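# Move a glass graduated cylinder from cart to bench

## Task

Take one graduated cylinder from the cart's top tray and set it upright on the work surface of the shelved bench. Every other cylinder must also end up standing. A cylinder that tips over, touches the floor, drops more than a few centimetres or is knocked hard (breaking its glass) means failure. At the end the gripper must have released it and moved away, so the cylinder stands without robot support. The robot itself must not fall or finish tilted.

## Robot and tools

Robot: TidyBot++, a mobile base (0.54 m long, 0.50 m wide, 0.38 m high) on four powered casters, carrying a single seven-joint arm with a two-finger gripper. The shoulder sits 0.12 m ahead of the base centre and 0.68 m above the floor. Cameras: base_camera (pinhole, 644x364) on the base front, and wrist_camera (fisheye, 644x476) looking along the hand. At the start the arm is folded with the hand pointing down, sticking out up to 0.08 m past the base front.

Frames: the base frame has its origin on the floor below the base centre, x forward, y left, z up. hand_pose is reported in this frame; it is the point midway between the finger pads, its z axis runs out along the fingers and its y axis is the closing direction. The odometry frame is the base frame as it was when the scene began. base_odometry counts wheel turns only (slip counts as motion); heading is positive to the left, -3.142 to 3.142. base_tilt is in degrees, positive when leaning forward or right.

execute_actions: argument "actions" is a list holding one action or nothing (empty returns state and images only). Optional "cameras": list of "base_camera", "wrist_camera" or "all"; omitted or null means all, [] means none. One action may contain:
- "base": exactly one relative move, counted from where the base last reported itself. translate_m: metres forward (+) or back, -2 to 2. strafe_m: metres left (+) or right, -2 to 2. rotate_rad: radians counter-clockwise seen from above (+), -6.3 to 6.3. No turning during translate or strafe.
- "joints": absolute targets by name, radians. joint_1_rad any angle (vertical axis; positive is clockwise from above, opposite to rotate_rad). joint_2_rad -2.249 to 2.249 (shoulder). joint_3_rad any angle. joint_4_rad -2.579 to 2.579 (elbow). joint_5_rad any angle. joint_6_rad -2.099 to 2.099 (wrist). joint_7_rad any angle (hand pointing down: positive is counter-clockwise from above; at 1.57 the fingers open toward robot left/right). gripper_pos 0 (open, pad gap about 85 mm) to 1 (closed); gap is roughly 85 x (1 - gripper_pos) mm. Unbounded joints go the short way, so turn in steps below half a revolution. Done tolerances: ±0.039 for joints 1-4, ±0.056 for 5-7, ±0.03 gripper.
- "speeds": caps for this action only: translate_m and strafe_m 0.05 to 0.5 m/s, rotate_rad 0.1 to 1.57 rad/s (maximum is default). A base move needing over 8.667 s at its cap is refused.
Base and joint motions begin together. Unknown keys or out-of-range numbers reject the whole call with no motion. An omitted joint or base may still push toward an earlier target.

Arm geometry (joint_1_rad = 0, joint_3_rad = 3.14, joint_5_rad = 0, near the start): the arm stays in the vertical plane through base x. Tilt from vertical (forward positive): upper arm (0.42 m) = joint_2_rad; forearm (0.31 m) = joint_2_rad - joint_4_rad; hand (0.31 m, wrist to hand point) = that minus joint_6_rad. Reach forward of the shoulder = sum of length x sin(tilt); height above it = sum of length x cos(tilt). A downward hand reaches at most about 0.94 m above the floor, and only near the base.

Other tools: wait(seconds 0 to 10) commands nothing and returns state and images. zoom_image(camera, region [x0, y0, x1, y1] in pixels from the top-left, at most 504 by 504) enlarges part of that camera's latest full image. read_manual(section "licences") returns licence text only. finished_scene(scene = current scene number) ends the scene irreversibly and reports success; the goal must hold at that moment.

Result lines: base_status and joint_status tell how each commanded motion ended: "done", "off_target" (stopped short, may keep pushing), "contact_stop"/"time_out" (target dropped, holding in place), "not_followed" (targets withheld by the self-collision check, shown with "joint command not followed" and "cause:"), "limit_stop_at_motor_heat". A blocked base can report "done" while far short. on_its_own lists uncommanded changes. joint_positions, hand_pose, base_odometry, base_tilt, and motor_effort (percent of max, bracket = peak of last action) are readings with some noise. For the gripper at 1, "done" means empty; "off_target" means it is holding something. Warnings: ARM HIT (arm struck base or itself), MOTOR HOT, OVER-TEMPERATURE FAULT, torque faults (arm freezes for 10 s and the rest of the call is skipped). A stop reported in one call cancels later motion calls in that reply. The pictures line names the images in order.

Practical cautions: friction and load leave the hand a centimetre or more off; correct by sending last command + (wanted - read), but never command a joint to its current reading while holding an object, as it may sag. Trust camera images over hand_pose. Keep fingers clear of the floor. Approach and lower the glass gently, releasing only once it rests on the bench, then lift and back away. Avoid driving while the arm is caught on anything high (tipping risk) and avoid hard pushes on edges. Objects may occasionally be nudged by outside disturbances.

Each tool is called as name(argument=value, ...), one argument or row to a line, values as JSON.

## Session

execute_actions(
  actions=[],
)

Scene clock: 0.00 s.
base_odometry: x=+0.000 y=+0.000 heading=+0.000 (m, m, rad; odometry frame)
base_tilt: forward=-0.4 right=-0.1 (deg)
base_status: not commanded
joint_positions: joint_1_rad=-0.019 joint_2_rad=-0.321 joint_3_rad=+3.162 joint_4_rad=-2.537 joint_5_rad=-0.019 joint_6_rad=-0.874 joint_7_rad=+1.582 gripper_pos=+0.000
joint_status: not commanded
motor_effort: joint_1_rad=+0 joint_2_rad=-1 joint_3_rad=+0 joint_4_rad=+15 joint_5_rad=+0 joint_6_rad=+1 joint_7_rad=+0 (%)
hand_pose: x=+0.2536 y=+0.0066 z=+0.5812 quat_wxyz=(-0.011, +1.000, -0.001, +0.026) (m; base frame)
pictures: base_camera, wrist_camera
Images, in order (width x height): base_camera 644x364, wrist_camera 644x476.

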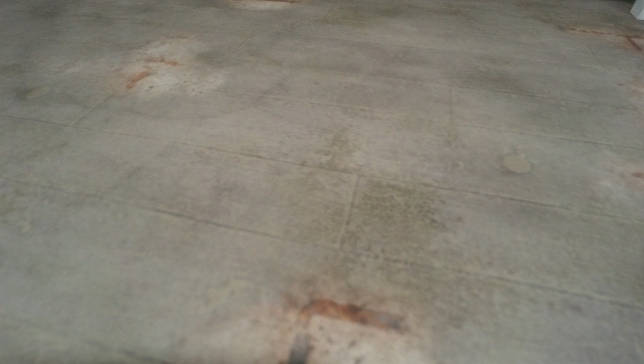

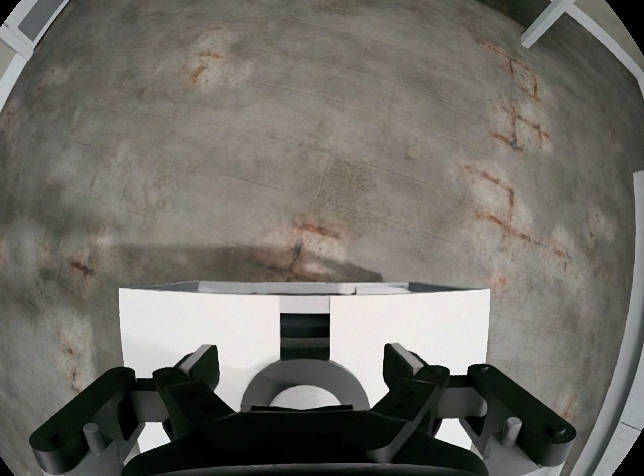

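execute_actions(
  actions=[
    {"joints":{"joint_4_rad":-2.3,"joint_6_rad":0.2}},
  ],
  cameras=["wrist_camera"],
)

execute_actions(
  actions=[
    {"joints":{"joint_1_rad":-2.0}},
  ],
  cameras=["wrist_camera"],
)

execute_actions(
  actions=[
    {"joints":{"joint_1_rad":2.2}},
  ],
  cameras=["wrist_camera"],
)

Scene clock: 1.70 s.
base_odometry: x=+0.000 y=+0.000 heading=+0.000 (m, m, rad; odometry frame)
base_tilt: forward=-0.4 right=-0.1 (deg)
base_status: not commanded
joint_positions: joint_1_rad=-0.019 joint_2_rad=-0.321 joint_3_rad=+3.162 joint_4_rad=-2.305 joint_5_rad=-0.019 joint_6_rad=+0.198 joint_7_rad=+1.582 gripper_pos=+0.000
joint_status: all done
motor_effort: joint_1_rad=+0(0) joint_2_rad=-7(8) joint_3_rad=+1(1) joint_4_rad=+23(24) joint_5_rad=+0(0) joint_6_rad=+9(9) joint_7_rad=+0(1) (%)
hand_pose: x=+0.5785 y=-0.0013 z=+0.8887 quat_wxyz=(-0.003, +0.779, -0.007, +0.627) (m; base frame)
pictures: wrist_camera
Images, in order (width x height): wrist_camera 644x476.

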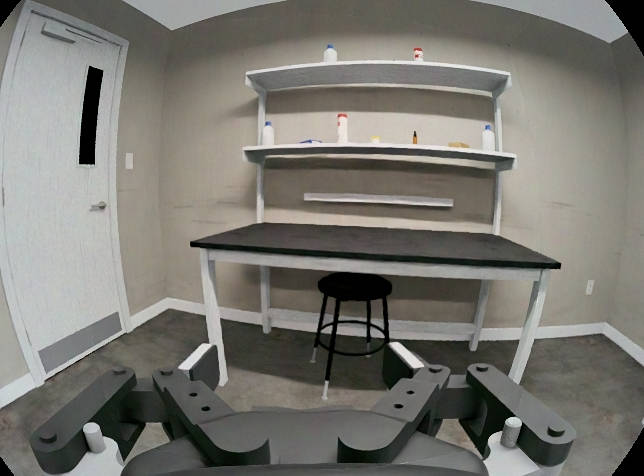

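Scene clock: 4.80 s.
base_odometry: x=+0.000 y=+0.000 heading=+0.000 (m, m, rad; odometry frame)
base_tilt: forward=-0.4 right=-0.1 (deg)
base_status: not commanded
joint_positions: joint_1_rad=-1.987 joint_2_rad=-0.321 joint_3_rad=+3.162 joint_4_rad=-2.305 joint_5_rad=-0.019 joint_6_rad=+0.198 joint_7_rad=+1.582 gripper_pos=+0.000
joint_status: all done
motor_effort: joint_1_rad=+0(1) joint_2_rad=-7(8) joint_3_rad=+0(0) joint_4_rad=+23(23) joint_5_rad=+0(0) joint_6_rad=+9(9) joint_7_rad=+0(0) (%)
hand_pose: x=-0.0572 y=+0.4243 z=+0.8887 quat_wxyz=(-0.524, +0.437, +0.645, +0.345) (m; base frame)
pictures: wrist_camera
Images, in order (width x height): wrist_camera 644x476.

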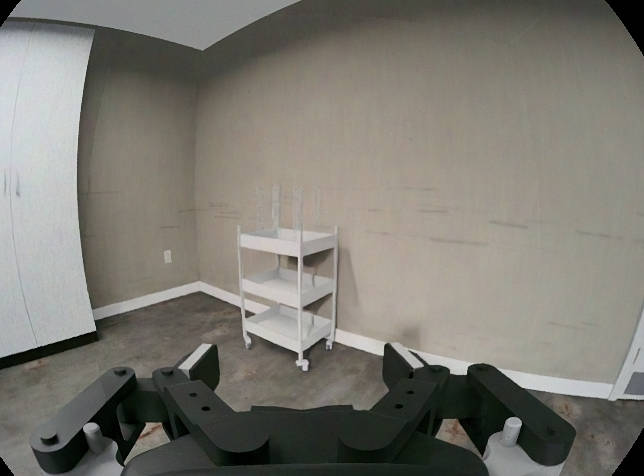

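Scene clock: 7.97 s.
base_odometry: x=+0.000 y=+0.000 heading=+0.000 (m, m, rad; odometry frame)
base_tilt: forward=-0.4 right=-0.1 (deg)
base_status: not commanded
joint_positions: joint_1_rad=-4.070 joint_2_rad=-0.321 joint_3_rad=+3.162 joint_4_rad=-2.305 joint_5_rad=-0.019 joint_6_rad=+0.198 joint_7_rad=+1.582 gripper_pos=+0.000
joint_status: all done
motor_effort: joint_1_rad=+0(0) joint_2_rad=-7(8) joint_3_rad=+0(0) joint_4_rad=+23(23) joint_5_rad=+0(0) joint_6_rad=+10(9) joint_7_rad=+0(1) (%)
hand_pose: x=-0.1644 y=-0.3616 z=+0.8887 quat_wxyz=(-0.562, -0.336, +0.703, -0.278) (m; base frame)
pictures: wrist_camera
Images, in order (width x height): wrist_camera 644x476.

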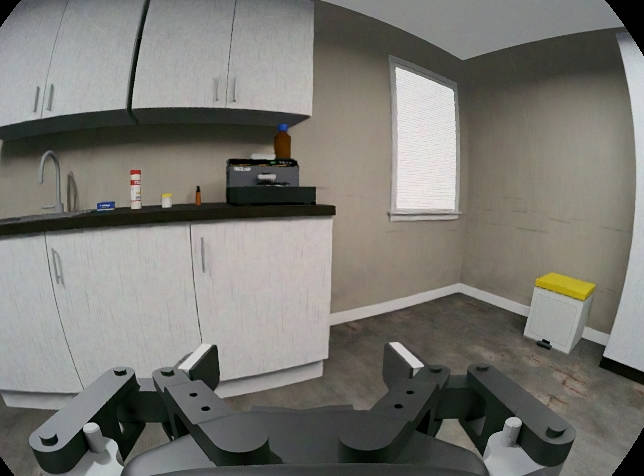

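execute_actions(
  actions=[
    {"base":{"rotate_rad":2.1},"joints":{"joint_1_rad":-5.2}},
  ],
  cameras=[],
)

execute_actions(
  actions=[
    {"base":{"translate_m":0.7},"joints":{"joint_1_rad":0,"joint_6_rad":0.1}},
  ],
)

Scene clock: 11.00 s.
base_odometry: x=+0.000 y=+0.000 heading=+2.099 (m, m, rad; odometry frame)
base_tilt: forward=-0.4 right=-0.1 (deg)
base_status: done
joint_positions: joint_1_rad=-5.191 joint_2_rad=-0.321 joint_3_rad=+3.162 joint_4_rad=-2.305 joint_5_rad=-0.019 joint_6_rad=+0.198 joint_7_rad=+1.582 gripper_pos=+0.000
joint_status: all done
motor_effort: joint_1_rad=+0(1) joint_2_rad=-7(9) joint_3_rad=+0(1) joint_4_rad=+23(23) joint_5_rad=+0(0) joint_6_rad=+9(9) joint_7_rad=+0(0) (%)
hand_pose: x=+0.3214 y=-0.4125 z=+0.8887 quat_wxyz=(-0.328, -0.658, +0.416, -0.535) (m; base frame)
pictures: none
No camera images: the call's "cameras" was empty. Leave "cameras" out to get every camera's image.

Scene clock: 13.77 s.
base_odometry: x=-0.354 y=+0.604 heading=+2.100 (m, m, rad; odometry frame)
base_tilt: forward=-0.4 right=-0.1 (deg)
base_status: done
joint_positions: joint_1_rad=-6.270 joint_2_rad=-0.320 joint_3_rad=+3.162 joint_4_rad=-2.305 joint_5_rad=-0.019 joint_6_rad=+0.125 joint_7_rad=+1.582 gripper_pos=+0.000
joint_status: all done
motor_effort: joint_1_rad=+0(2) joint_2_rad=-7(10) joint_3_rad=+0(2) joint_4_rad=+23(23) joint_5_rad=+0(0) joint_6_rad=+9(10) joint_7_rad=+0(0) (%)
hand_pose: x=+0.5728 y=-0.0155 z=+0.8661 quat_wxyz=(-0.006, -0.801, +0.019, -0.598) (m; base frame)
pictures: base_camera, wrist_camera
Images, in order (width x height): base_camera 644x364, wrist_camera 644x476.

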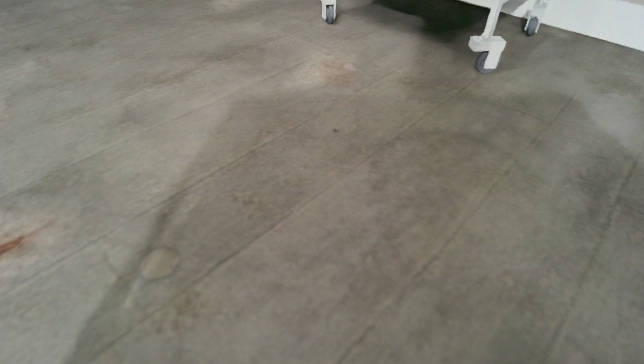

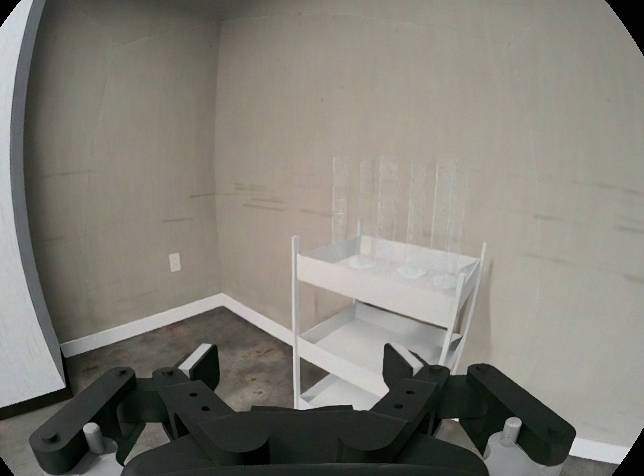

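execute_actions(
  actions=[
    {"base":{"rotate_rad":-0.685}},
  ],
  cameras=[],
)

execute_actions(
  actions=[
    {"base":{"translate_m":-0.1}},
  ],
  cameras=[],
)

execute_actions(
  actions=[
    {"base":{"strafe_m":0.39},"joints":{"joint_1_rad":0.0,"joint_2_rad":0.3,"joint_4_rad":-2.13,"joint_6_rad":0.91,"joint_7_rad":1.6,"gripper_pos":0.1}},
  ],
)

Scene clock: 15.70 s.
base_odometry: x=-0.354 y=+0.604 heading=+1.416 (m, m, rad; odometry frame)
base_tilt: forward=-0.4 right=-0.1 (deg)
base_status: done
joint_positions: joint_1_rad=-6.273 joint_2_rad=-0.320 joint_3_rad=+3.163 joint_4_rad=-2.305 joint_5_rad=-0.019 joint_6_rad=+0.124 joint_7_rad=+1.582 gripper_pos=+0.000
joint_status: not commanded
motor_effort: joint_1_rad=+0(2) joint_2_rad=-7(8) joint_3_rad=+0(1) joint_4_rad=+22(23) joint_5_rad=+0(0) joint_6_rad=+10(9) joint_7_rad=+0(0) (%)
hand_pose: x=+0.5728 y=-0.0144 z=+0.8658 quat_wxyz=(-0.005, -0.802, +0.018, -0.597) (m; base frame)
pictures: none
No camera images: the call's "cameras" was empty. Leave "cameras" out to get every camera's image.

Scene clock: 16.93 s.
base_odometry: x=-0.369 y=+0.505 heading=+1.415 (m, m, rad; odometry frame)
base_tilt: forward=-0.4 right=-0.1 (deg)
base_status: done
joint_positions: joint_1_rad=-6.273 joint_2_rad=-0.325 joint_3_rad=+3.163 joint_4_rad=-2.305 joint_5_rad=-0.019 joint_6_rad=+0.123 joint_7_rad=+1.582 gripper_pos=+0.000
joint_status: not commanded
motor_effort: joint_1_rad=+0(1) joint_2_rad=-8(11) joint_3_rad=+1(0) joint_4_rad=+23(24) joint_5_rad=+1(0) joint_6_rad=+9(10) joint_7_rad=+0(0) (%)
hand_pose: x=+0.5717 y=-0.0144 z=+0.8678 quat_wxyz=(-0.005, -0.800, +0.018, -0.599) (m; base frame)
pictures: none
No camera images: the call's "cameras" was empty. Leave "cameras" out to get every camera's image.

Scene clock: 19.07 s.
base_odometry: x=-0.755 y=+0.565 heading=+1.415 (m, m, rad; odometry frame)
base_tilt: forward=-0.4 right=-0.1 (deg)
base_status: done
joint_positions: joint_1_rad=-6.279 joint_2_rad=+0.295 joint_3_rad=+3.163 joint_4_rad=-2.151 joint_5_rad=-0.019 joint_6_rad=+0.887 joint_7_rad=+1.582 gripper_pos=+0.100
joint_status: all done
motor_effort: joint_1_rad=+0(2) joint_2_rad=-24(25) joint_3_rad=-1(3) joint_4_rad=+18(23) joint_5_rad=+0(0) joint_6_rad=+9(9) joint_7_rad=-1(0) (%)
hand_pose: x=+0.7541 y=-0.0176 z=+0.8468 quat_wxyz=(-0.015, -0.703, +0.012, -0.711) (m; base frame)
pictures: base_camera, wrist_camera
Images, in order (width x height): base_camera 644x364, wrist_camera 644x476.

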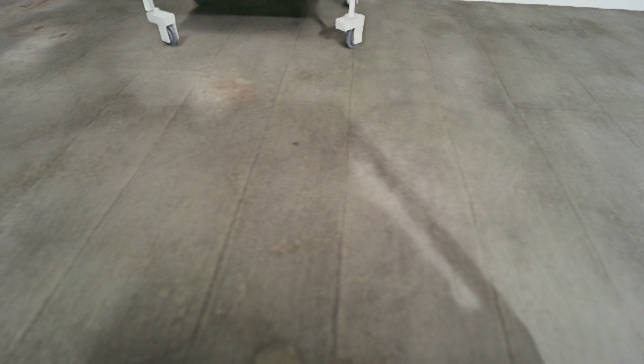

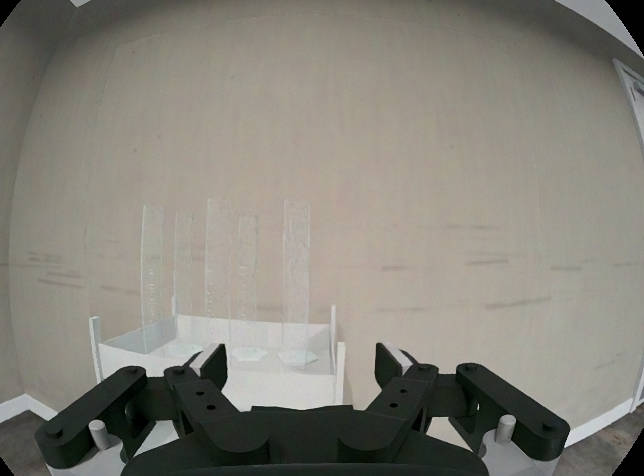

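execute_actions(
  actions=[
    {"base":{"strafe_m":0.025}},
  ],
  cameras=[],
)

execute_actions(
  actions=[
    {"base":{"translate_m":0.2},"speeds":{"translate_m":0.15}},
  ],
  cameras=["wrist_camera"],
)

Scene clock: 20.03 s.
base_odometry: x=-0.780 y=+0.569 heading=+1.416 (m, m, rad; odometry frame)
base_tilt: forward=-0.4 right=-0.1 (deg)
base_status: done
joint_positions: joint_1_rad=-6.286 joint_2_rad=+0.295 joint_3_rad=+3.162 joint_4_rad=-2.151 joint_5_rad=-0.019 joint_6_rad=+0.887 joint_7_rad=+1.582 gripper_pos=+0.100
joint_status: not commanded
motor_effort: joint_1_rad=-1(2) joint_2_rad=-24(25) joint_3_rad=-1(1) joint_4_rad=+18(19) joint_5_rad=+0(0) joint_6_rad=+9(9) joint_7_rad=+0(0) (%)
hand_pose: x=+0.7542 y=-0.0129 z=+0.8469 quat_wxyz=(-0.013, -0.703, +0.010, -0.711) (m; base frame)
pictures: none
No camera images: the call's "cameras" was empty. Leave "cameras" out to get every camera's image.

Scene clock: 22.03 s.
base_odometry: x=-0.749 y=+0.767 heading=+1.416 (m, m, rad; odometry frame)
base_tilt: forward=-0.4 right=-0.1 (deg)
base_status: done
joint_positions: joint_1_rad=-6.286 joint_2_rad=+0.297 joint_3_rad=+3.162 joint_4_rad=-2.146 joint_5_rad=-0.019 joint_6_rad=+0.888 joint_7_rad=+1.582 gripper_pos=+0.100
joint_status: not commanded
motor_effort: joint_1_rad=+0(1) joint_2_rad=-24(27) joint_3_rad=-1(0) joint_4_rad=+18(19) joint_5_rad=+0(1) joint_6_rad=+9(10) joint_7_rad=+0(1) (%)
hand_pose: x=+0.7557 y=-0.0129 z=+0.8483 quat_wxyz=(-0.013, -0.701, +0.010, -0.713) (m; base frame)
pictures: wrist_camera
Images, in order (width x height): wrist_camera 644x476.

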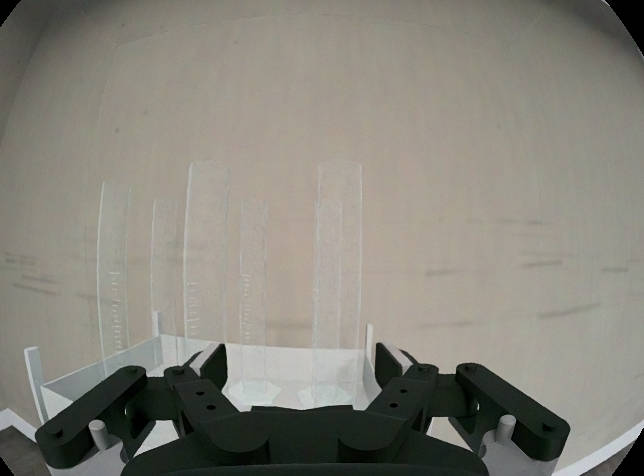

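zoom_image(
  camera="wrist_camera",
  region=[140, 140, 420, 420],
)

Region (140, 140, 420, 420) of wrist_camera's 644x476 image, scaled by 1.800.

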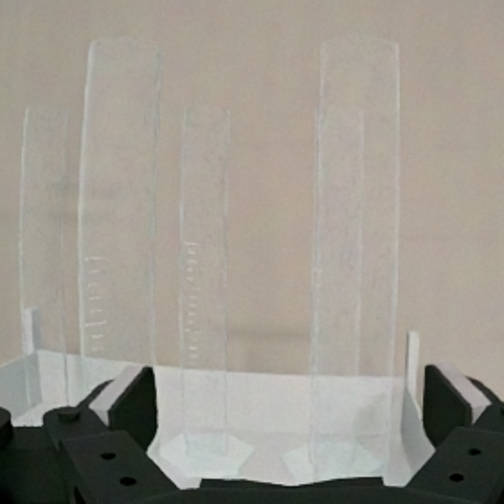

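execute_actions(
  actions=[
    {"base":{"strafe_m":-0.034}},
  ],
  cameras=[],
)

execute_actions(
  actions=[
    {"base":{"translate_m":0.1},"speeds":{"translate_m":0.08}},
  ],
  cameras=["wrist_camera"],
)

Scene clock: 23.10 s.
base_odometry: x=-0.715 y=+0.762 heading=+1.416 (m, m, rad; odometry frame)
base_tilt: forward=-0.4 right=-0.1 (deg)
base_status: done
joint_positions: joint_1_rad=-6.282 joint_2_rad=+0.297 joint_3_rad=+3.162 joint_4_rad=-2.146 joint_5_rad=-0.019 joint_6_rad=+0.888 joint_7_rad=+1.582 gripper_pos=+0.100
joint_status: not commanded
motor_effort: joint_1_rad=+0(2) joint_2_rad=-24(25) joint_3_rad=+0(2) joint_4_rad=+18(18) joint_5_rad=+0(0) joint_6_rad=+9(9) joint_7_rad=+0(1) (%)
hand_pose: x=+0.7557 y=-0.0158 z=+0.8484 quat_wxyz=(-0.014, -0.701, +0.011, -0.713) (m; base frame)
pictures: none
No camera images: the call's "cameras" was empty. Leave "cameras" out to get every camera's image.

Scene clock: 24.87 s.
base_odometry: x=-0.700 y=+0.861 heading=+1.416 (m, m, rad; odometry frame)
base_tilt: forward=-0.4 right=-0.1 (deg)
base_status: done
joint_positions: joint_1_rad=-6.282 joint_2_rad=+0.298 joint_3_rad=+3.162 joint_4_rad=-2.145 joint_5_rad=-0.019 joint_6_rad=+0.889 joint_7_rad=+1.582 gripper_pos=+0.100
joint_status: not commanded
motor_effort: joint_1_rad=+0(0) joint_2_rad=-24(26) joint_3_rad=+0(0) joint_4_rad=+18(20) joint_5_rad=+0(0) joint_6_rad=+9(10) joint_7_rad=+0(0) (%)
hand_pose: x=+0.7560 y=-0.0158 z=+0.8489 quat_wxyz=(-0.014, -0.701, +0.011, -0.713) (m; base frame)
pictures: wrist_camera
Images, in order (width x height): wrist_camera 644x476.

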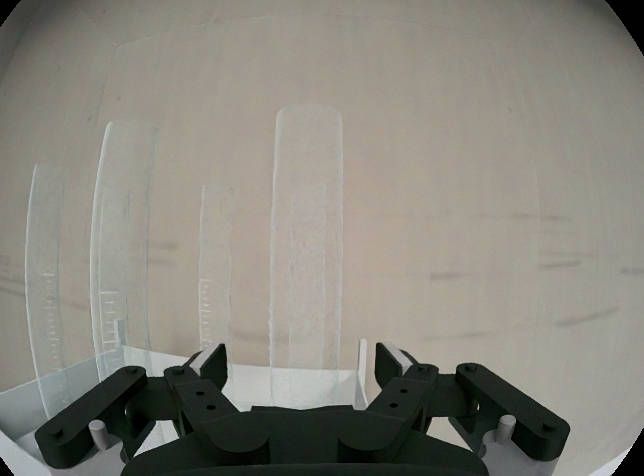

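execute_actions(
  actions=[
    {"base":{"translate_m":0.068},"speeds":{"translate_m":0.06}},
  ],
  cameras=["wrist_camera"],
)

Scene clock: 27.20 s.
base_odometry: x=-0.689 y=+0.928 heading=+1.416 (m, m, rad; odometry frame)
base_tilt: forward=-0.4 right=-0.1 (deg)
base_status: done
joint_positions: joint_1_rad=-6.282 joint_2_rad=+0.298 joint_3_rad=+3.162 joint_4_rad=-2.144 joint_5_rad=-0.019 joint_6_rad=+0.889 joint_7_rad=+1.582 gripper_pos=+0.100
joint_status: not commanded
motor_effort: joint_1_rad=+0(2) joint_2_rad=-24(27) joint_3_rad=+0(2) joint_4_rad=+18(19) joint_5_rad=+0(1) joint_6_rad=+10(10) joint_7_rad=+0(0) (%)
hand_pose: x=+0.7562 y=-0.0158 z=+0.8488 quat_wxyz=(-0.014, -0.701, +0.011, -0.713) (m; base frame)
pictures: wrist_camera
Images, in order (width x height): wrist_camera 644x476.

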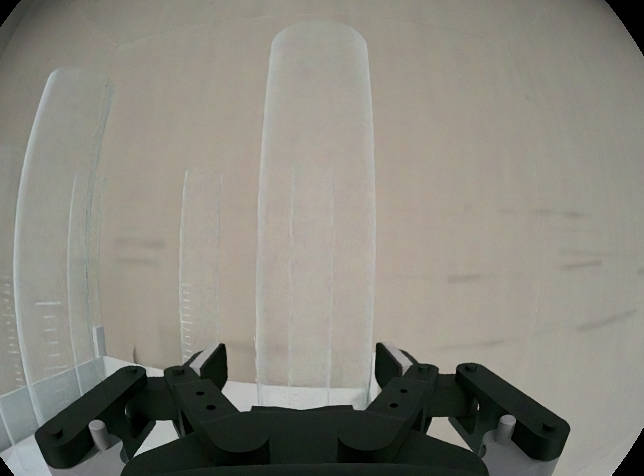

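Same as before; grip, lift, back off.

execute_actions(
  actions=[
    {"joints":{"gripper_pos":1.0}},
  ],
  cameras=["wrist_camera"],
)

execute_actions(
  actions=[
    {"joints":{"joint_2_rad":0.05,"joint_4_rad":-1.77,"joint_6_rad":0.27}},
  ],
  cameras=["wrist_camera"],
)

Scene clock: 28.33 s.
base_odometry: x=-0.689 y=+0.928 heading=+1.416 (m, m, rad; odometry frame)
base_tilt: forward=-0.4 right=-0.1 (deg)
base_status: not commanded
joint_positions: joint_1_rad=-6.282 joint_2_rad=+0.299 joint_3_rad=+3.162 joint_4_rad=-2.144 joint_5_rad=-0.019 joint_6_rad=+0.889 joint_7_rad=+1.582 gripper_pos=+0.560
joint_status: gripper_pos off_target (ended at +0.560, target +1.000)
motor_effort: joint_1_rad=-1(0) joint_2_rad=-25(28) joint_3_rad=+0(2) joint_4_rad=+18(20) joint_5_rad=+0(1) joint_6_rad=+9(11) joint_7_rad=+0(0) (%)
hand_pose: x=+0.7563 y=-0.0158 z=+0.8485 quat_wxyz=(-0.014, -0.701, +0.011, -0.713) (m; base frame)
pictures: wrist_camera
Images, in order (width x height): wrist_camera 644x476.

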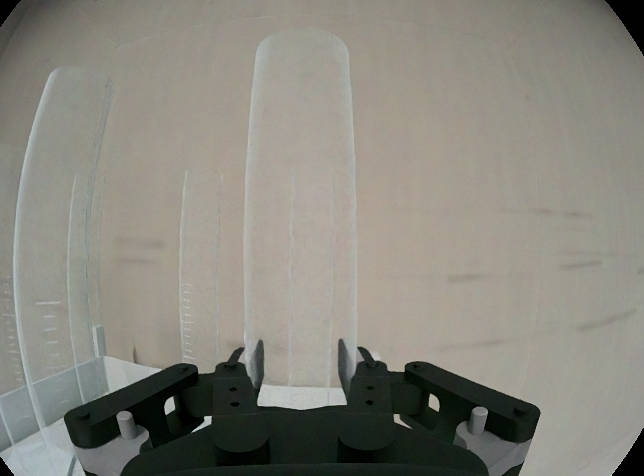

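Scene clock: 30.00 s.
base_odometry: x=-0.689 y=+0.928 heading=+1.416 (m, m, rad; odometry frame)
base_tilt: forward=-0.4 right=-0.1 (deg)
base_status: not commanded
joint_positions: joint_1_rad=-6.282 joint_2_rad=+0.060 joint_3_rad=+3.162 joint_4_rad=-1.793 joint_5_rad=-0.019 joint_6_rad=+0.282 joint_7_rad=+1.582 gripper_pos=+0.560
joint_status: all done
motor_effort: joint_1_rad=+0(1) joint_2_rad=-23(29) joint_3_rad=+0(1) joint_4_rad=+26(27) joint_5_rad=+0(0) joint_6_rad=+11(11) joint_7_rad=+0(0) (%)
hand_pose: x=+0.7574 y=-0.0140 z=+1.0146 quat_wxyz=(-0.007, -0.707, +0.012, -0.707) (m; base frame)
pictures: wrist_camera
Images, in order (width x height): wrist_camera 644x476.

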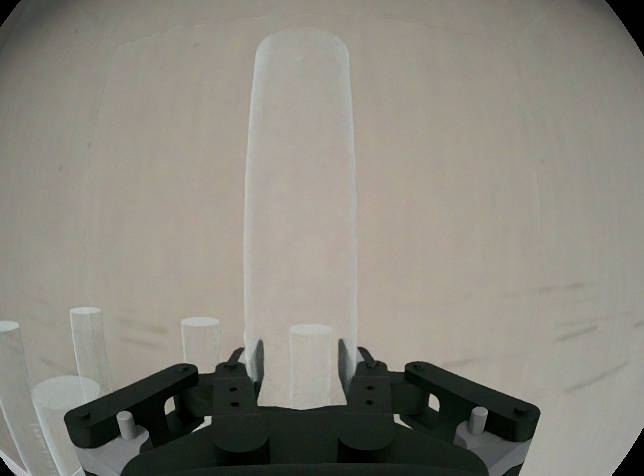

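execute_actions(
  actions=[
    {"base":{"translate_m":-0.4},"speeds":{"translate_m":0.25}},
  ],
  cameras=[],
)

execute_actions(
  actions=[
    {"base":{"rotate_rad":-1.57},"joints":{"joint_2_rad":0.05,"joint_4_rad":-1.1,"joint_6_rad":-0.42},"speeds":{"rotate_rad":0.7}},
  ],
)

Scene clock: 32.67 s.
base_odometry: x=-0.751 y=+0.533 heading=+1.416 (m, m, rad; odometry frame)
base_tilt: forward=-0.4 right=-0.1 (deg)
base_status: done
joint_positions: joint_1_rad=-6.282 joint_2_rad=+0.060 joint_3_rad=+3.162 joint_4_rad=-1.793 joint_5_rad=-0.019 joint_6_rad=+0.280 joint_7_rad=+1.582 gripper_pos=+0.560
joint_status: not commanded
motor_effort: joint_1_rad=+0(2) joint_2_rad=-23(26) joint_3_rad=-1(1) joint_4_rad=+26(28) joint_5_rad=+0(0) joint_6_rad=+11(12) joint_7_rad=-1(0) (%)
hand_pose: x=+0.7576 y=-0.0141 z=+1.0138 quat_wxyz=(-0.007, -0.708, +0.012, -0.706) (m; base frame)
pictures: none
No camera images: the call's "cameras" was empty. Leave "cameras" out to get every camera's image.

Scene clock: 35.70 s.
base_odometry: x=-0.751 y=+0.533 heading=-0.154 (m, m, rad; odometry frame)
base_tilt: forward=-0.4 right=-0.1 (deg)
base_status: done
joint_positions: joint_1_rad=-6.280 joint_2_rad=+0.060 joint_3_rad=+3.163 joint_4_rad=-1.129 joint_5_rad=-0.019 joint_6_rad=-0.407 joint_7_rad=+1.582 gripper_pos=+0.560
joint_status: all done
motor_effort: joint_1_rad=+0(3) joint_2_rad=-23(26) joint_3_rad=-1(3) joint_4_rad=+25(27) joint_5_rad=+0(1) joint_6_rad=+11(10) joint_7_rad=-1(0) (%)
hand_pose: x=+0.7475 y=-0.0107 z=+1.2108 quat_wxyz=(-0.004, -0.716, +0.008, -0.698) (m; base frame)
pictures: base_camera, wrist_camera
Images, in order (width x height): base_camera 644x364, wrist_camera 644x476.

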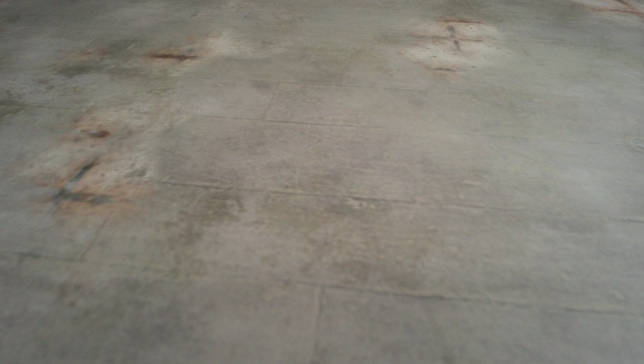

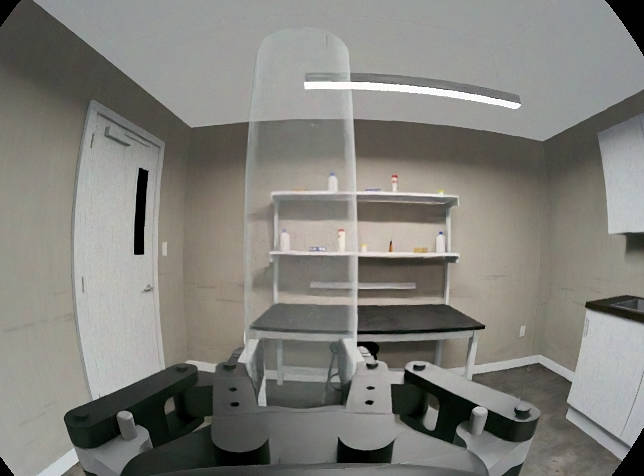

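execute_actions(
  actions=[
    {"base":{"strafe_m":-0.2}},
  ],
  cameras=[],
)

execute_actions(
  actions=[
    {"base":{"translate_m":1.0},"speeds":{"translate_m":0.35}},
  ],
)

Scene clock: 37.50 s.
base_odometry: x=-0.781 y=+0.335 heading=-0.154 (m, m, rad; odometry frame)
base_tilt: forward=-0.4 right=-0.1 (deg)
base_status: done
joint_positions: joint_1_rad=-6.279 joint_2_rad=+0.060 joint_3_rad=+3.164 joint_4_rad=-1.129 joint_5_rad=-0.019 joint_6_rad=-0.407 joint_7_rad=+1.582 gripper_pos=+0.560
joint_status: not commanded
motor_effort: joint_1_rad=-1(4) joint_2_rad=-23(24) joint_3_rad=+0(3) joint_4_rad=+25(26) joint_5_rad=+0(0) joint_6_rad=+11(12) joint_7_rad=-1(1) (%)
hand_pose: x=+0.7474 y=-0.0125 z=+1.2107 quat_wxyz=(-0.005, -0.716, +0.009, -0.698) (m; base frame)
pictures: none
No camera images: the call's "cameras" was empty. Leave "cameras" out to get every camera's image.

Scene clock: 41.43 s.
base_odometry: x=+0.207 y=+0.181 heading=-0.155 (m, m, rad; odometry frame)
base_tilt: forward=-0.4 right=-0.1 (deg)
base_status: done
joint_positions: joint_1_rad=-6.279 joint_2_rad=+0.064 joint_3_rad=+3.164 joint_4_rad=-1.128 joint_5_rad=-0.019 joint_6_rad=-0.410 joint_7_rad=+1.582 gripper_pos=+0.560
joint_status: not commanded
motor_effort: joint_1_rad=+0(2) joint_2_rad=-22(26) joint_3_rad=+0(1) joint_4_rad=+26(27) joint_5_rad=+0(0) joint_6_rad=+11(12) joint_7_rad=+0(1) (%)
hand_pose: x=+0.7494 y=-0.0125 z=+1.2081 quat_wxyz=(-0.005, -0.718, +0.009, -0.696) (m; base frame)
pictures: base_camera, wrist_camera
Images, in order (width x height): base_camera 644x364, wrist_camera 644x476.

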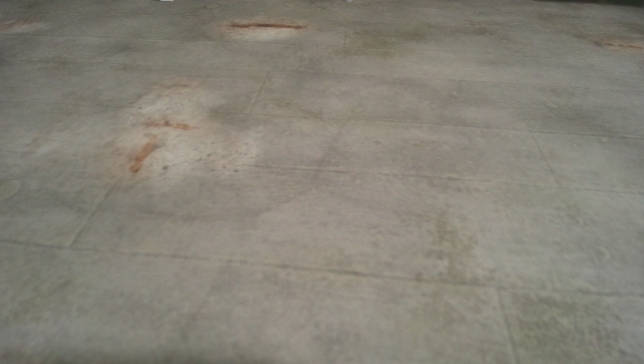

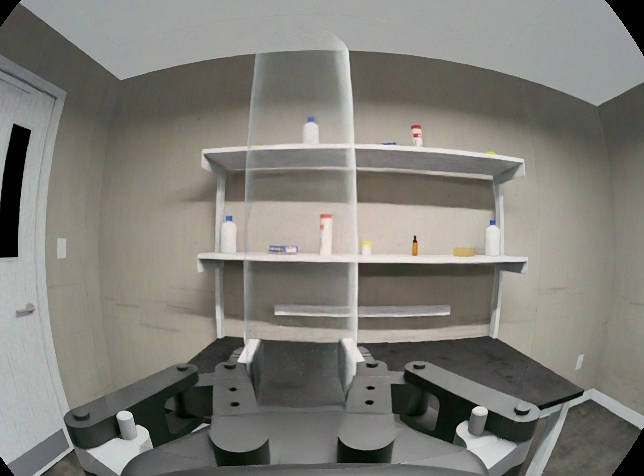

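execute_actions(
  actions=[
    {"base":{"translate_m":0.9},"speeds":{"translate_m":0.3}},
  ],
)

Scene clock: 45.57 s.
base_odometry: x=+1.096 y=+0.041 heading=-0.155 (m, m, rad; odometry frame)
base_tilt: forward=-0.4 right=-0.1 (deg)
base_status: done
joint_positions: joint_1_rad=-6.279 joint_2_rad=+0.065 joint_3_rad=+3.164 joint_4_rad=-1.127 joint_5_rad=-0.019 joint_6_rad=-0.412 joint_7_rad=+1.582 gripper_pos=+0.560
joint_status: not commanded
motor_effort: joint_1_rad=+0(1) joint_2_rad=-22(26) joint_3_rad=-1(1) joint_4_rad=+26(27) joint_5_rad=+0(0) joint_6_rad=+11(12) joint_7_rad=-1(0) (%)
hand_pose: x=+0.7494 y=-0.0125 z=+1.2081 quat_wxyz=(-0.005, -0.718, +0.009, -0.696) (m; base frame)
pictures: base_camera, wrist_camera
Images, in order (width x height): base_camera 644x364, wrist_camera 644x476.

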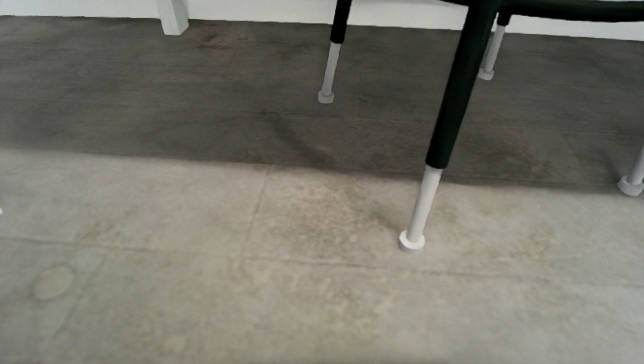

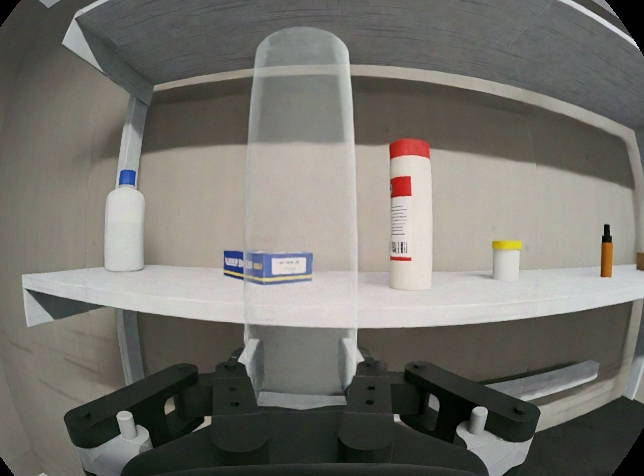

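execute_actions(
  actions=[
    {"base":{"translate_m":-0.13},"speeds":{"translate_m":0.15}},
  ],
  cameras=["wrist_camera"],
)

execute_actions(
  actions=[
    {"joints":{"joint_4_rad":-1.40,"joint_6_rad":-0.12}},
  ],
  cameras=["wrist_camera"],
)

Scene clock: 47.23 s.
base_odometry: x=+0.968 y=+0.061 heading=-0.155 (m, m, rad; odometry frame)
base_tilt: forward=-0.4 right=-0.1 (deg)
base_status: done
joint_positions: joint_1_rad=-6.279 joint_2_rad=+0.059 joint_3_rad=+3.164 joint_4_rad=-1.126 joint_5_rad=-0.019 joint_6_rad=-0.412 joint_7_rad=+1.582 gripper_pos=+0.560
joint_status: not commanded
motor_effort: joint_1_rad=+0(1) joint_2_rad=-22(27) joint_3_rad=+0(1) joint_4_rad=+25(26) joint_5_rad=+0(0) joint_6_rad=+11(12) joint_7_rad=-1(0) (%)
hand_pose: x=+0.7462 y=-0.0125 z=+1.2121 quat_wxyz=(-0.005, -0.716, +0.009, -0.698) (m; base frame)
pictures: wrist_camera
Images, in order (width x height): wrist_camera 644x476.

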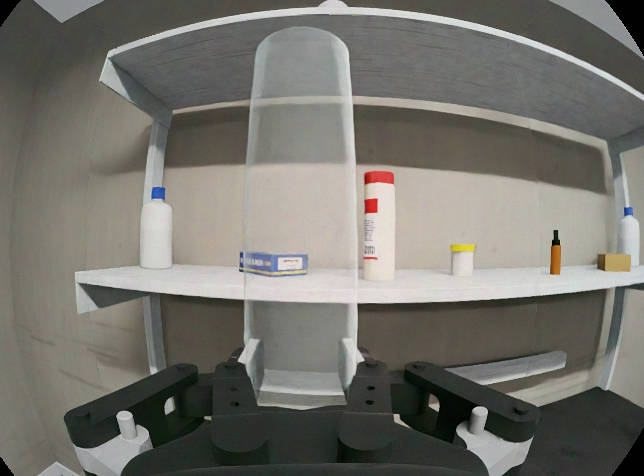

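Scene clock: 48.67 s.
base_odometry: x=+0.968 y=+0.061 heading=-0.155 (m, m, rad; odometry frame)
base_tilt: forward=-0.4 right=-0.1 (deg)
base_status: not commanded
joint_positions: joint_1_rad=-6.279 joint_2_rad=+0.061 joint_3_rad=+3.164 joint_4_rad=-1.400 joint_5_rad=-0.019 joint_6_rad=-0.157 joint_7_rad=+1.582 gripper_pos=+0.560
joint_status: all done
motor_effort: joint_1_rad=+0(1) joint_2_rad=-24(25) joint_3_rad=-1(0) joint_4_rad=+27(28) joint_5_rad=+0(0) joint_6_rad=+11(11) joint_7_rad=+0(0) (%)
hand_pose: x=+0.7681 y=-0.0146 z=+1.1218 quat_wxyz=(-0.006, -0.723, +0.011, -0.690) (m; base frame)
pictures: wrist_camera
Images, in order (width x height): wrist_camera 644x476.

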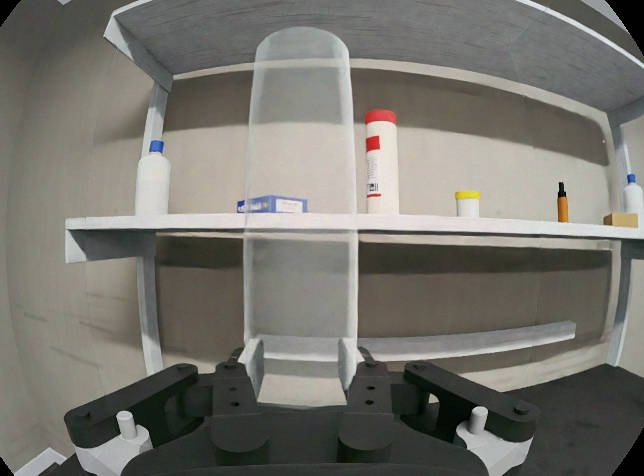

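execute_actions(
  actions=[
    {"base":{"translate_m":0.08},"speeds":{"translate_m":0.1},"joints":{"joint_6_rad":-0.05}},
  ],
  cameras=["wrist_camera"],
)

execute_actions(
  actions=[
    {"joints":{"joint_4_rad":-1.46,"joint_6_rad":0.01}},
  ],
  cameras=[],
)

execute_actions(
  actions=[
    {"joints":{"joint_4_rad":-1.52,"joint_6_rad":0.07}},
  ],
  cameras=["wrist_camera"],
)

Scene clock: 50.47 s.
base_odometry: x=+1.047 y=+0.048 heading=-0.156 (m, m, rad; odometry frame)
base_tilt: forward=-0.4 right=-0.1 (deg)
base_status: done
joint_positions: joint_1_rad=-6.279 joint_2_rad=+0.064 joint_3_rad=+3.164 joint_4_rad=-1.402 joint_5_rad=-0.019 joint_6_rad=-0.077 joint_7_rad=+1.582 gripper_pos=+0.560
joint_status: all done
motor_effort: joint_1_rad=+0(1) joint_2_rad=-24(27) joint_3_rad=+0(1) joint_4_rad=+27(30) joint_5_rad=+0(0) joint_6_rad=+11(12) joint_7_rad=-1(0) (%)
hand_pose: x=+0.7697 y=-0.0151 z=+1.1434 quat_wxyz=(-0.007, -0.697, +0.011, -0.717) (m; base frame)
pictures: wrist_camera
Images, in order (width x height): wrist_camera 644x476.

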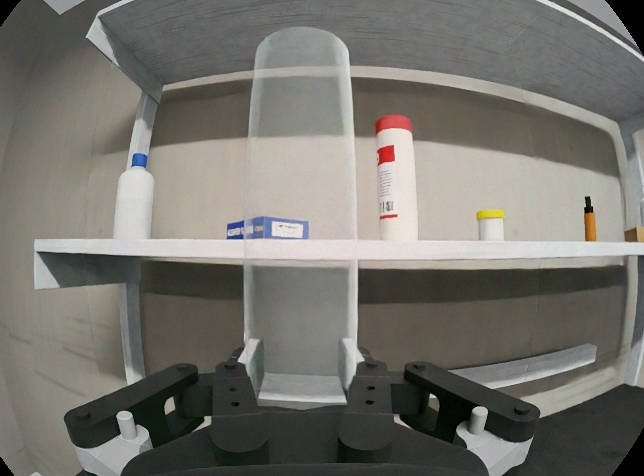

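Scene clock: 51.27 s.
base_odometry: x=+1.047 y=+0.048 heading=-0.156 (m, m, rad; odometry frame)
base_tilt: forward=-0.4 right=-0.1 (deg)
base_status: not commanded
joint_positions: joint_1_rad=-6.279 joint_2_rad=+0.064 joint_3_rad=+3.164 joint_4_rad=-1.460 joint_5_rad=-0.019 joint_6_rad=-0.027 joint_7_rad=+1.582 gripper_pos=+0.560
joint_status: all done
motor_effort: joint_1_rad=+0(0) joint_2_rad=-24(25) joint_3_rad=+0(0) joint_4_rad=+27(28) joint_5_rad=+0(0) joint_6_rad=+11(13) joint_7_rad=+0(0) (%)
hand_pose: x=+0.7712 y=-0.0155 z=+1.1226 quat_wxyz=(-0.007, -0.700, +0.012, -0.714) (m; base frame)
pictures: none
No camera images: the call's "cameras" was empty. Leave "cameras" out to get every camera's image.

Scene clock: 52.07 s.
base_odometry: x=+1.047 y=+0.048 heading=-0.156 (m, m, rad; odometry frame)
base_tilt: forward=-0.4 right=-0.1 (deg)
base_status: not commanded
joint_positions: joint_1_rad=-6.279 joint_2_rad=+0.064 joint_3_rad=+3.164 joint_4_rad=-1.519 joint_5_rad=-0.019 joint_6_rad=+0.033 joint_7_rad=+1.582 gripper_pos=+0.560
joint_status: all done
motor_effort: joint_1_rad=+0(0) joint_2_rad=-24(25) joint_3_rad=+0(0) joint_4_rad=+27(28) joint_5_rad=+0(0) joint_6_rad=+12(11) joint_7_rad=+0(1) (%)
hand_pose: x=+0.7715 y=-0.0159 z=+1.1041 quat_wxyz=(-0.007, -0.700, +0.012, -0.714) (m; base frame)
pictures: wrist_camera
Images, in order (width x height): wrist_camera 644x476.

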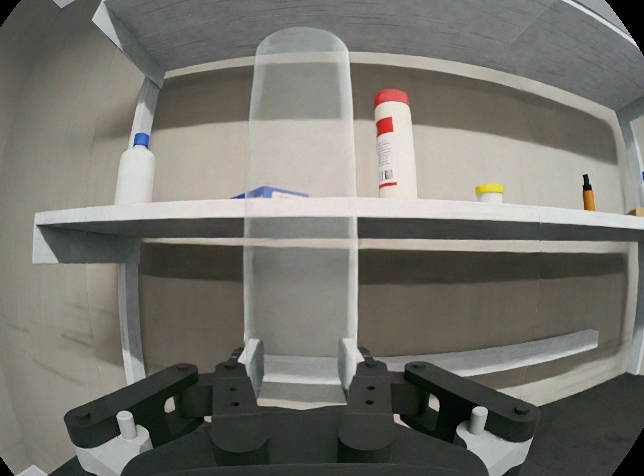

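Step down further, watching for contact.

execute_actions(
  actions=[
    {"joints":{"joint_4_rad":-1.57,"joint_6_rad":0.12}},
  ],
  cameras=[],
)

execute_actions(
  actions=[
    {"joints":{"joint_4_rad":-1.62,"joint_6_rad":0.17}},
  ],
  cameras=[],
)

Scene clock: 52.97 s.
base_odometry: x=+1.047 y=+0.048 heading=-0.156 (m, m, rad; odometry frame)
base_tilt: forward=-0.4 right=-0.1 (deg)
base_status: not commanded
joint_positions: joint_1_rad=-6.279 joint_2_rad=+0.064 joint_3_rad=+3.164 joint_4_rad=-1.569 joint_5_rad=-0.019 joint_6_rad=+0.083 joint_7_rad=+1.582 gripper_pos=+0.560
joint_status: all done
motor_effort: joint_1_rad=+0(0) joint_2_rad=-24(25) joint_3_rad=-1(0) joint_4_rad=+27(29) joint_5_rad=+0(0) joint_6_rad=+11(12) joint_7_rad=+0(0) (%)
hand_pose: x=+0.7709 y=-0.0162 z=+1.0888 quat_wxyz=(-0.008, -0.699, +0.012, -0.715) (m; base frame)
pictures: none
No camera images: the call's "cameras" was empty. Leave "cameras" out to get every camera's image.

Scene clock: 53.73 s.
base_odometry: x=+1.047 y=+0.048 heading=-0.156 (m, m, rad; odometry frame)
base_tilt: forward=-0.4 right=-0.1 (deg)
base_status: not commanded
joint_positions: joint_1_rad=-6.279 joint_2_rad=+0.064 joint_3_rad=+3.164 joint_4_rad=-1.619 joint_5_rad=-0.019 joint_6_rad=+0.133 joint_7_rad=+1.582 gripper_pos=+0.560
joint_status: all done
motor_effort: joint_1_rad=+0(0) joint_2_rad=-24(25) joint_3_rad=-1(0) joint_4_rad=+27(28) joint_5_rad=+0(0) joint_6_rad=+11(11) joint_7_rad=+0(1) (%)
hand_pose: x=+0.7696 y=-0.0165 z=+1.0732 quat_wxyz=(-0.008, -0.699, +0.013, -0.715) (m; base frame)
pictures: none
No camera images: the call's "cameras" was empty. Leave "cameras" out to get every camera's image.

execute_actions(
  actions=[
    {"joints":{"joint_4_rad":-1.68,"joint_6_rad":0.23}},
  ],
  cameras=[],
)

execute_actions(
  actions=[
    {"joints":{"joint_4_rad":-1.74,"joint_6_rad":0.29}},
  ],
  cameras=["wrist_camera"],
)

Scene clock: 54.70 s.
base_odometry: x=+1.047 y=+0.049 heading=-0.156 (m, m, rad; odometry frame)
base_tilt: forward=-0.4 right=-0.1 (deg)
base_status: not commanded
joint_positions: joint_1_rad=-6.279 joint_2_rad=+0.064 joint_3_rad=+3.164 joint_4_rad=-1.679 joint_5_rad=-0.019 joint_6_rad=+0.193 joint_7_rad=+1.582 gripper_pos=+0.560
joint_status: all done
motor_effort: joint_1_rad=+0(0) joint_2_rad=-24(25) joint_3_rad=+0(1) joint_4_rad=+27(28) joint_5_rad=+0(0) joint_6_rad=+11(11) joint_7_rad=-1(0) (%)
hand_pose: x=+0.7669 y=-0.0168 z=+1.0540 quat_wxyz=(-0.009, -0.700, +0.013, -0.714) (m; base frame)
pictures: none
No camera images: the call's "cameras" was empty. Leave "cameras" out to get every camera's image.

Scene clock: 55.50 s.
base_odometry: x=+1.047 y=+0.049 heading=-0.156 (m, m, rad; odometry frame)
base_tilt: forward=-0.4 right=-0.2 (deg)
base_status: not commanded
joint_positions: joint_1_rad=-6.279 joint_2_rad=+0.064 joint_3_rad=+3.164 joint_4_rad=-1.739 joint_5_rad=-0.019 joint_6_rad=+0.253 joint_7_rad=+1.582 gripper_pos=+0.560
joint_status: all done
motor_effort: joint_1_rad=+0(0) joint_2_rad=-24(24) joint_3_rad=+0(0) joint_4_rad=+26(28) joint_5_rad=+0(0) joint_6_rad=+11(12) joint_7_rad=+0(0) (%)
hand_pose: x=+0.7631 y=-0.0170 z=+1.0356 quat_wxyz=(-0.009, -0.700, +0.013, -0.714) (m; base frame)
pictures: wrist_camera
Images, in order (width x height): wrist_camera 644x476.

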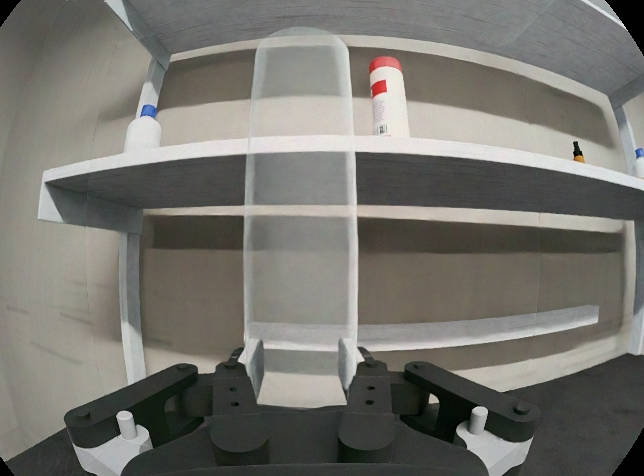

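execute_actions(
  actions=[
    {"joints":{"joint_4_rad":-1.80,"joint_6_rad":0.35}},
  ],
  cameras=[],
)

execute_actions(
  actions=[
    {"joints":{"joint_4_rad":-1.85,"joint_6_rad":0.40}},
  ],
  cameras=[],
)

Scene clock: 56.43 s.
base_odometry: x=+1.047 y=+0.049 heading=-0.156 (m, m, rad; odometry frame)
base_tilt: forward=-0.4 right=-0.1 (deg)
base_status: not commanded
joint_positions: joint_1_rad=-6.279 joint_2_rad=+0.064 joint_3_rad=+3.164 joint_4_rad=-1.799 joint_5_rad=-0.019 joint_6_rad=+0.313 joint_7_rad=+1.582 gripper_pos=+0.560
joint_status: all done
motor_effort: joint_1_rad=-1(0) joint_2_rad=-23(24) joint_3_rad=-1(1) joint_4_rad=+26(28) joint_5_rad=+0(0) joint_6_rad=+10(11) joint_7_rad=+0(1) (%)
hand_pose: x=+0.7582 y=-0.0173 z=+1.0173 quat_wxyz=(-0.010, -0.700, +0.014, -0.714) (m; base frame)
pictures: none
No camera images: the call's "cameras" was empty. Leave "cameras" out to get every camera's image.

Scene clock: 57.20 s.
base_odometry: x=+1.047 y=+0.049 heading=-0.156 (m, m, rad; odometry frame)
base_tilt: forward=-0.4 right=-0.1 (deg)
base_status: not commanded
joint_positions: joint_1_rad=-6.279 joint_2_rad=+0.064 joint_3_rad=+3.164 joint_4_rad=-1.849 joint_5_rad=-0.019 joint_6_rad=+0.363 joint_7_rad=+1.582 gripper_pos=+0.560
joint_status: all done
motor_effort: joint_1_rad=+0(0) joint_2_rad=-23(24) joint_3_rad=+0(0) joint_4_rad=+26(27) joint_5_rad=+0(0) joint_6_rad=+11(13) joint_7_rad=+0(0) (%)
hand_pose: x=+0.7533 y=-0.0174 z=+1.0030 quat_wxyz=(-0.010, -0.699, +0.014, -0.715) (m; base frame)
pictures: none
No camera images: the call's "cameras" was empty. Leave "cameras" out to get every camera's image.

execute_actions(
  actions=[
    {"joints":{"joint_4_rad":-1.90,"joint_6_rad":0.45}},
  ],
  cameras=[],
)

execute_actions(
  actions=[
    {"joints":{"joint_4_rad":-1.95,"joint_6_rad":0.50}},
  ],
  cameras=["wrist_camera"],
)

Scene clock: 58.10 s.
base_odometry: x=+1.047 y=+0.049 heading=-0.156 (m, m, rad; odometry frame)
base_tilt: forward=-0.4 right=-0.1 (deg)
base_status: not commanded
joint_positions: joint_1_rad=-6.279 joint_2_rad=+0.064 joint_3_rad=+3.164 joint_4_rad=-1.899 joint_5_rad=-0.019 joint_6_rad=+0.413 joint_7_rad=+1.582 gripper_pos=+0.560
joint_status: all done
motor_effort: joint_1_rad=+0(0) joint_2_rad=-22(24) joint_3_rad=+0(0) joint_4_rad=+25(27) joint_5_rad=+0(0) joint_6_rad=+11(11) joint_7_rad=+0(1) (%)
hand_pose: x=+0.7477 y=-0.0176 z=+0.9883 quat_wxyz=(-0.010, -0.699, +0.014, -0.715) (m; base frame)
pictures: none
No camera images: the call's "cameras" was empty. Leave "cameras" out to get every camera's image.

Scene clock: 58.87 s.
base_odometry: x=+1.047 y=+0.049 heading=-0.156 (m, m, rad; odometry frame)
base_tilt: forward=-0.4 right=-0.1 (deg)
base_status: not commanded
joint_positions: joint_1_rad=-6.279 joint_2_rad=+0.064 joint_3_rad=+3.164 joint_4_rad=-1.948 joint_5_rad=-0.019 joint_6_rad=+0.463 joint_7_rad=+1.582 gripper_pos=+0.560
joint_status: all done
motor_effort: joint_1_rad=+0(0) joint_2_rad=-22(23) joint_3_rad=-1(0) joint_4_rad=+25(27) joint_5_rad=+0(0) joint_6_rad=+11(12) joint_7_rad=+0(0) (%)
hand_pose: x=+0.7413 y=-0.0177 z=+0.9741 quat_wxyz=(-0.011, -0.699, +0.014, -0.715) (m; base frame)
pictures: wrist_camera
Images, in order (width x height): wrist_camera 644x476.

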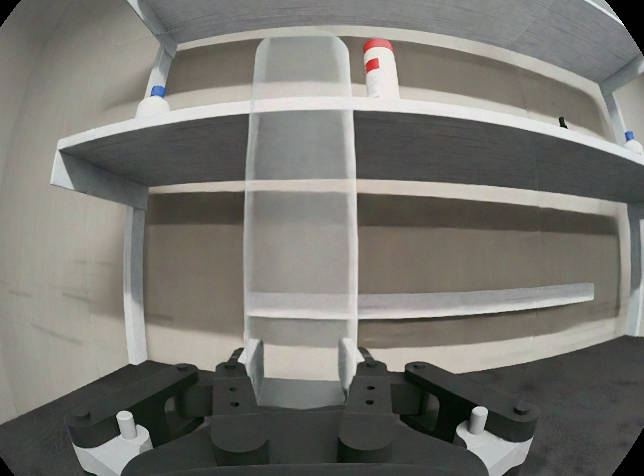

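execute_actions(
  actions=[
    {"joints":{"joint_4_rad":-2.0,"joint_6_rad":0.55}},
  ],
  cameras=[],
)

execute_actions(
  actions=[
    {"joints":{"joint_4_rad":-2.05,"joint_6_rad":0.60}},
  ],
  cameras=["wrist_camera"],
)

Scene clock: 59.87 s.
base_odometry: x=+1.047 y=+0.049 heading=-0.156 (m, m, rad; odometry frame)
base_tilt: forward=-0.4 right=-0.1 (deg)
base_status: not commanded
joint_positions: joint_1_rad=-6.279 joint_2_rad=+0.064 joint_3_rad=+3.164 joint_4_rad=-1.998 joint_5_rad=-0.019 joint_6_rad=+0.513 joint_7_rad=+1.582 gripper_pos=+0.560
joint_status: all done
motor_effort: joint_1_rad=+0(0) joint_2_rad=-22(23) joint_3_rad=+0(0) joint_4_rad=+24(27) joint_5_rad=+0(0) joint_6_rad=+11(12) joint_7_rad=-1(0) (%)
hand_pose: x=+0.7343 y=-0.0178 z=+0.9600 quat_wxyz=(-0.011, -0.699, +0.014, -0.715) (m; base frame)
pictures: none
No camera images: the call's "cameras" was empty. Leave "cameras" out to get every camera's image.

Scene clock: 60.63 s.
base_odometry: x=+1.047 y=+0.049 heading=-0.156 (m, m, rad; odometry frame)
base_tilt: forward=-0.4 right=-0.1 (deg)
base_status: not commanded
joint_positions: joint_1_rad=-6.279 joint_2_rad=+0.064 joint_3_rad=+3.164 joint_4_rad=-2.046 joint_5_rad=-0.019 joint_6_rad=+0.567 joint_7_rad=+1.582 gripper_pos=+0.560
joint_status: all done
motor_effort: joint_1_rad=+0(0) joint_2_rad=-22(22) joint_3_rad=+0(1) joint_4_rad=+24(26) joint_5_rad=+0(0) joint_6_rad=+11(12) joint_7_rad=-1(0) (%)
hand_pose: x=+0.7268 y=-0.0179 z=+0.9489 quat_wxyz=(-0.012, -0.697, +0.015, -0.717) (m; base frame)
pictures: wrist_camera
Images, in order (width x height): wrist_camera 644x476.

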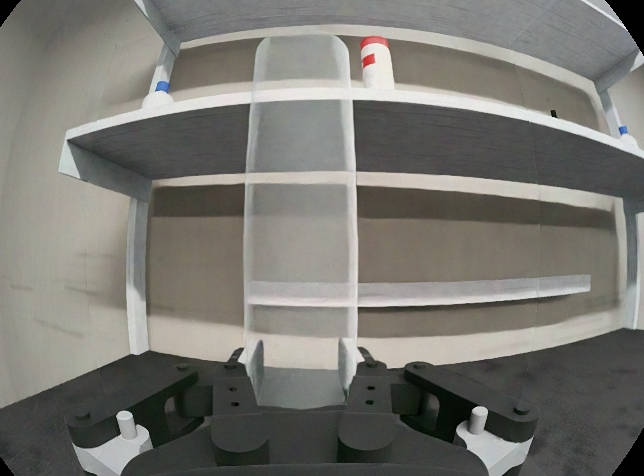

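execute_actions(
  actions=[
    {"joints":{"joint_4_rad":-2.09,"joint_6_rad":0.63}},
  ],
  cameras=[],
)

Scene clock: 62.20 s.
base_odometry: x=+1.047 y=+0.049 heading=-0.156 (m, m, rad; odometry frame)
base_tilt: forward=-0.4 right=-0.1 (deg)
base_status: not commanded
joint_positions: joint_1_rad=-6.279 joint_2_rad=+0.060 joint_3_rad=+3.164 joint_4_rad=-2.071 joint_5_rad=-0.019 joint_6_rad=+0.607 joint_7_rad=+1.582 gripper_pos=+0.560
joint_status: all done
motor_effort: joint_1_rad=+0(0) joint_2_rad=-20(22) joint_3_rad=+0(0) joint_4_rad=+22(24) joint_5_rad=+0(0) joint_6_rad=+10(11) joint_7_rad=+0(0) (%)
hand_pose: x=+0.7214 y=-0.0180 z=+0.9494 quat_wxyz=(-0.012, -0.690, +0.015, -0.723) (m; base frame)
pictures: none
No camera images: the call's "cameras" was empty. Leave "cameras" out to get every camera's image.


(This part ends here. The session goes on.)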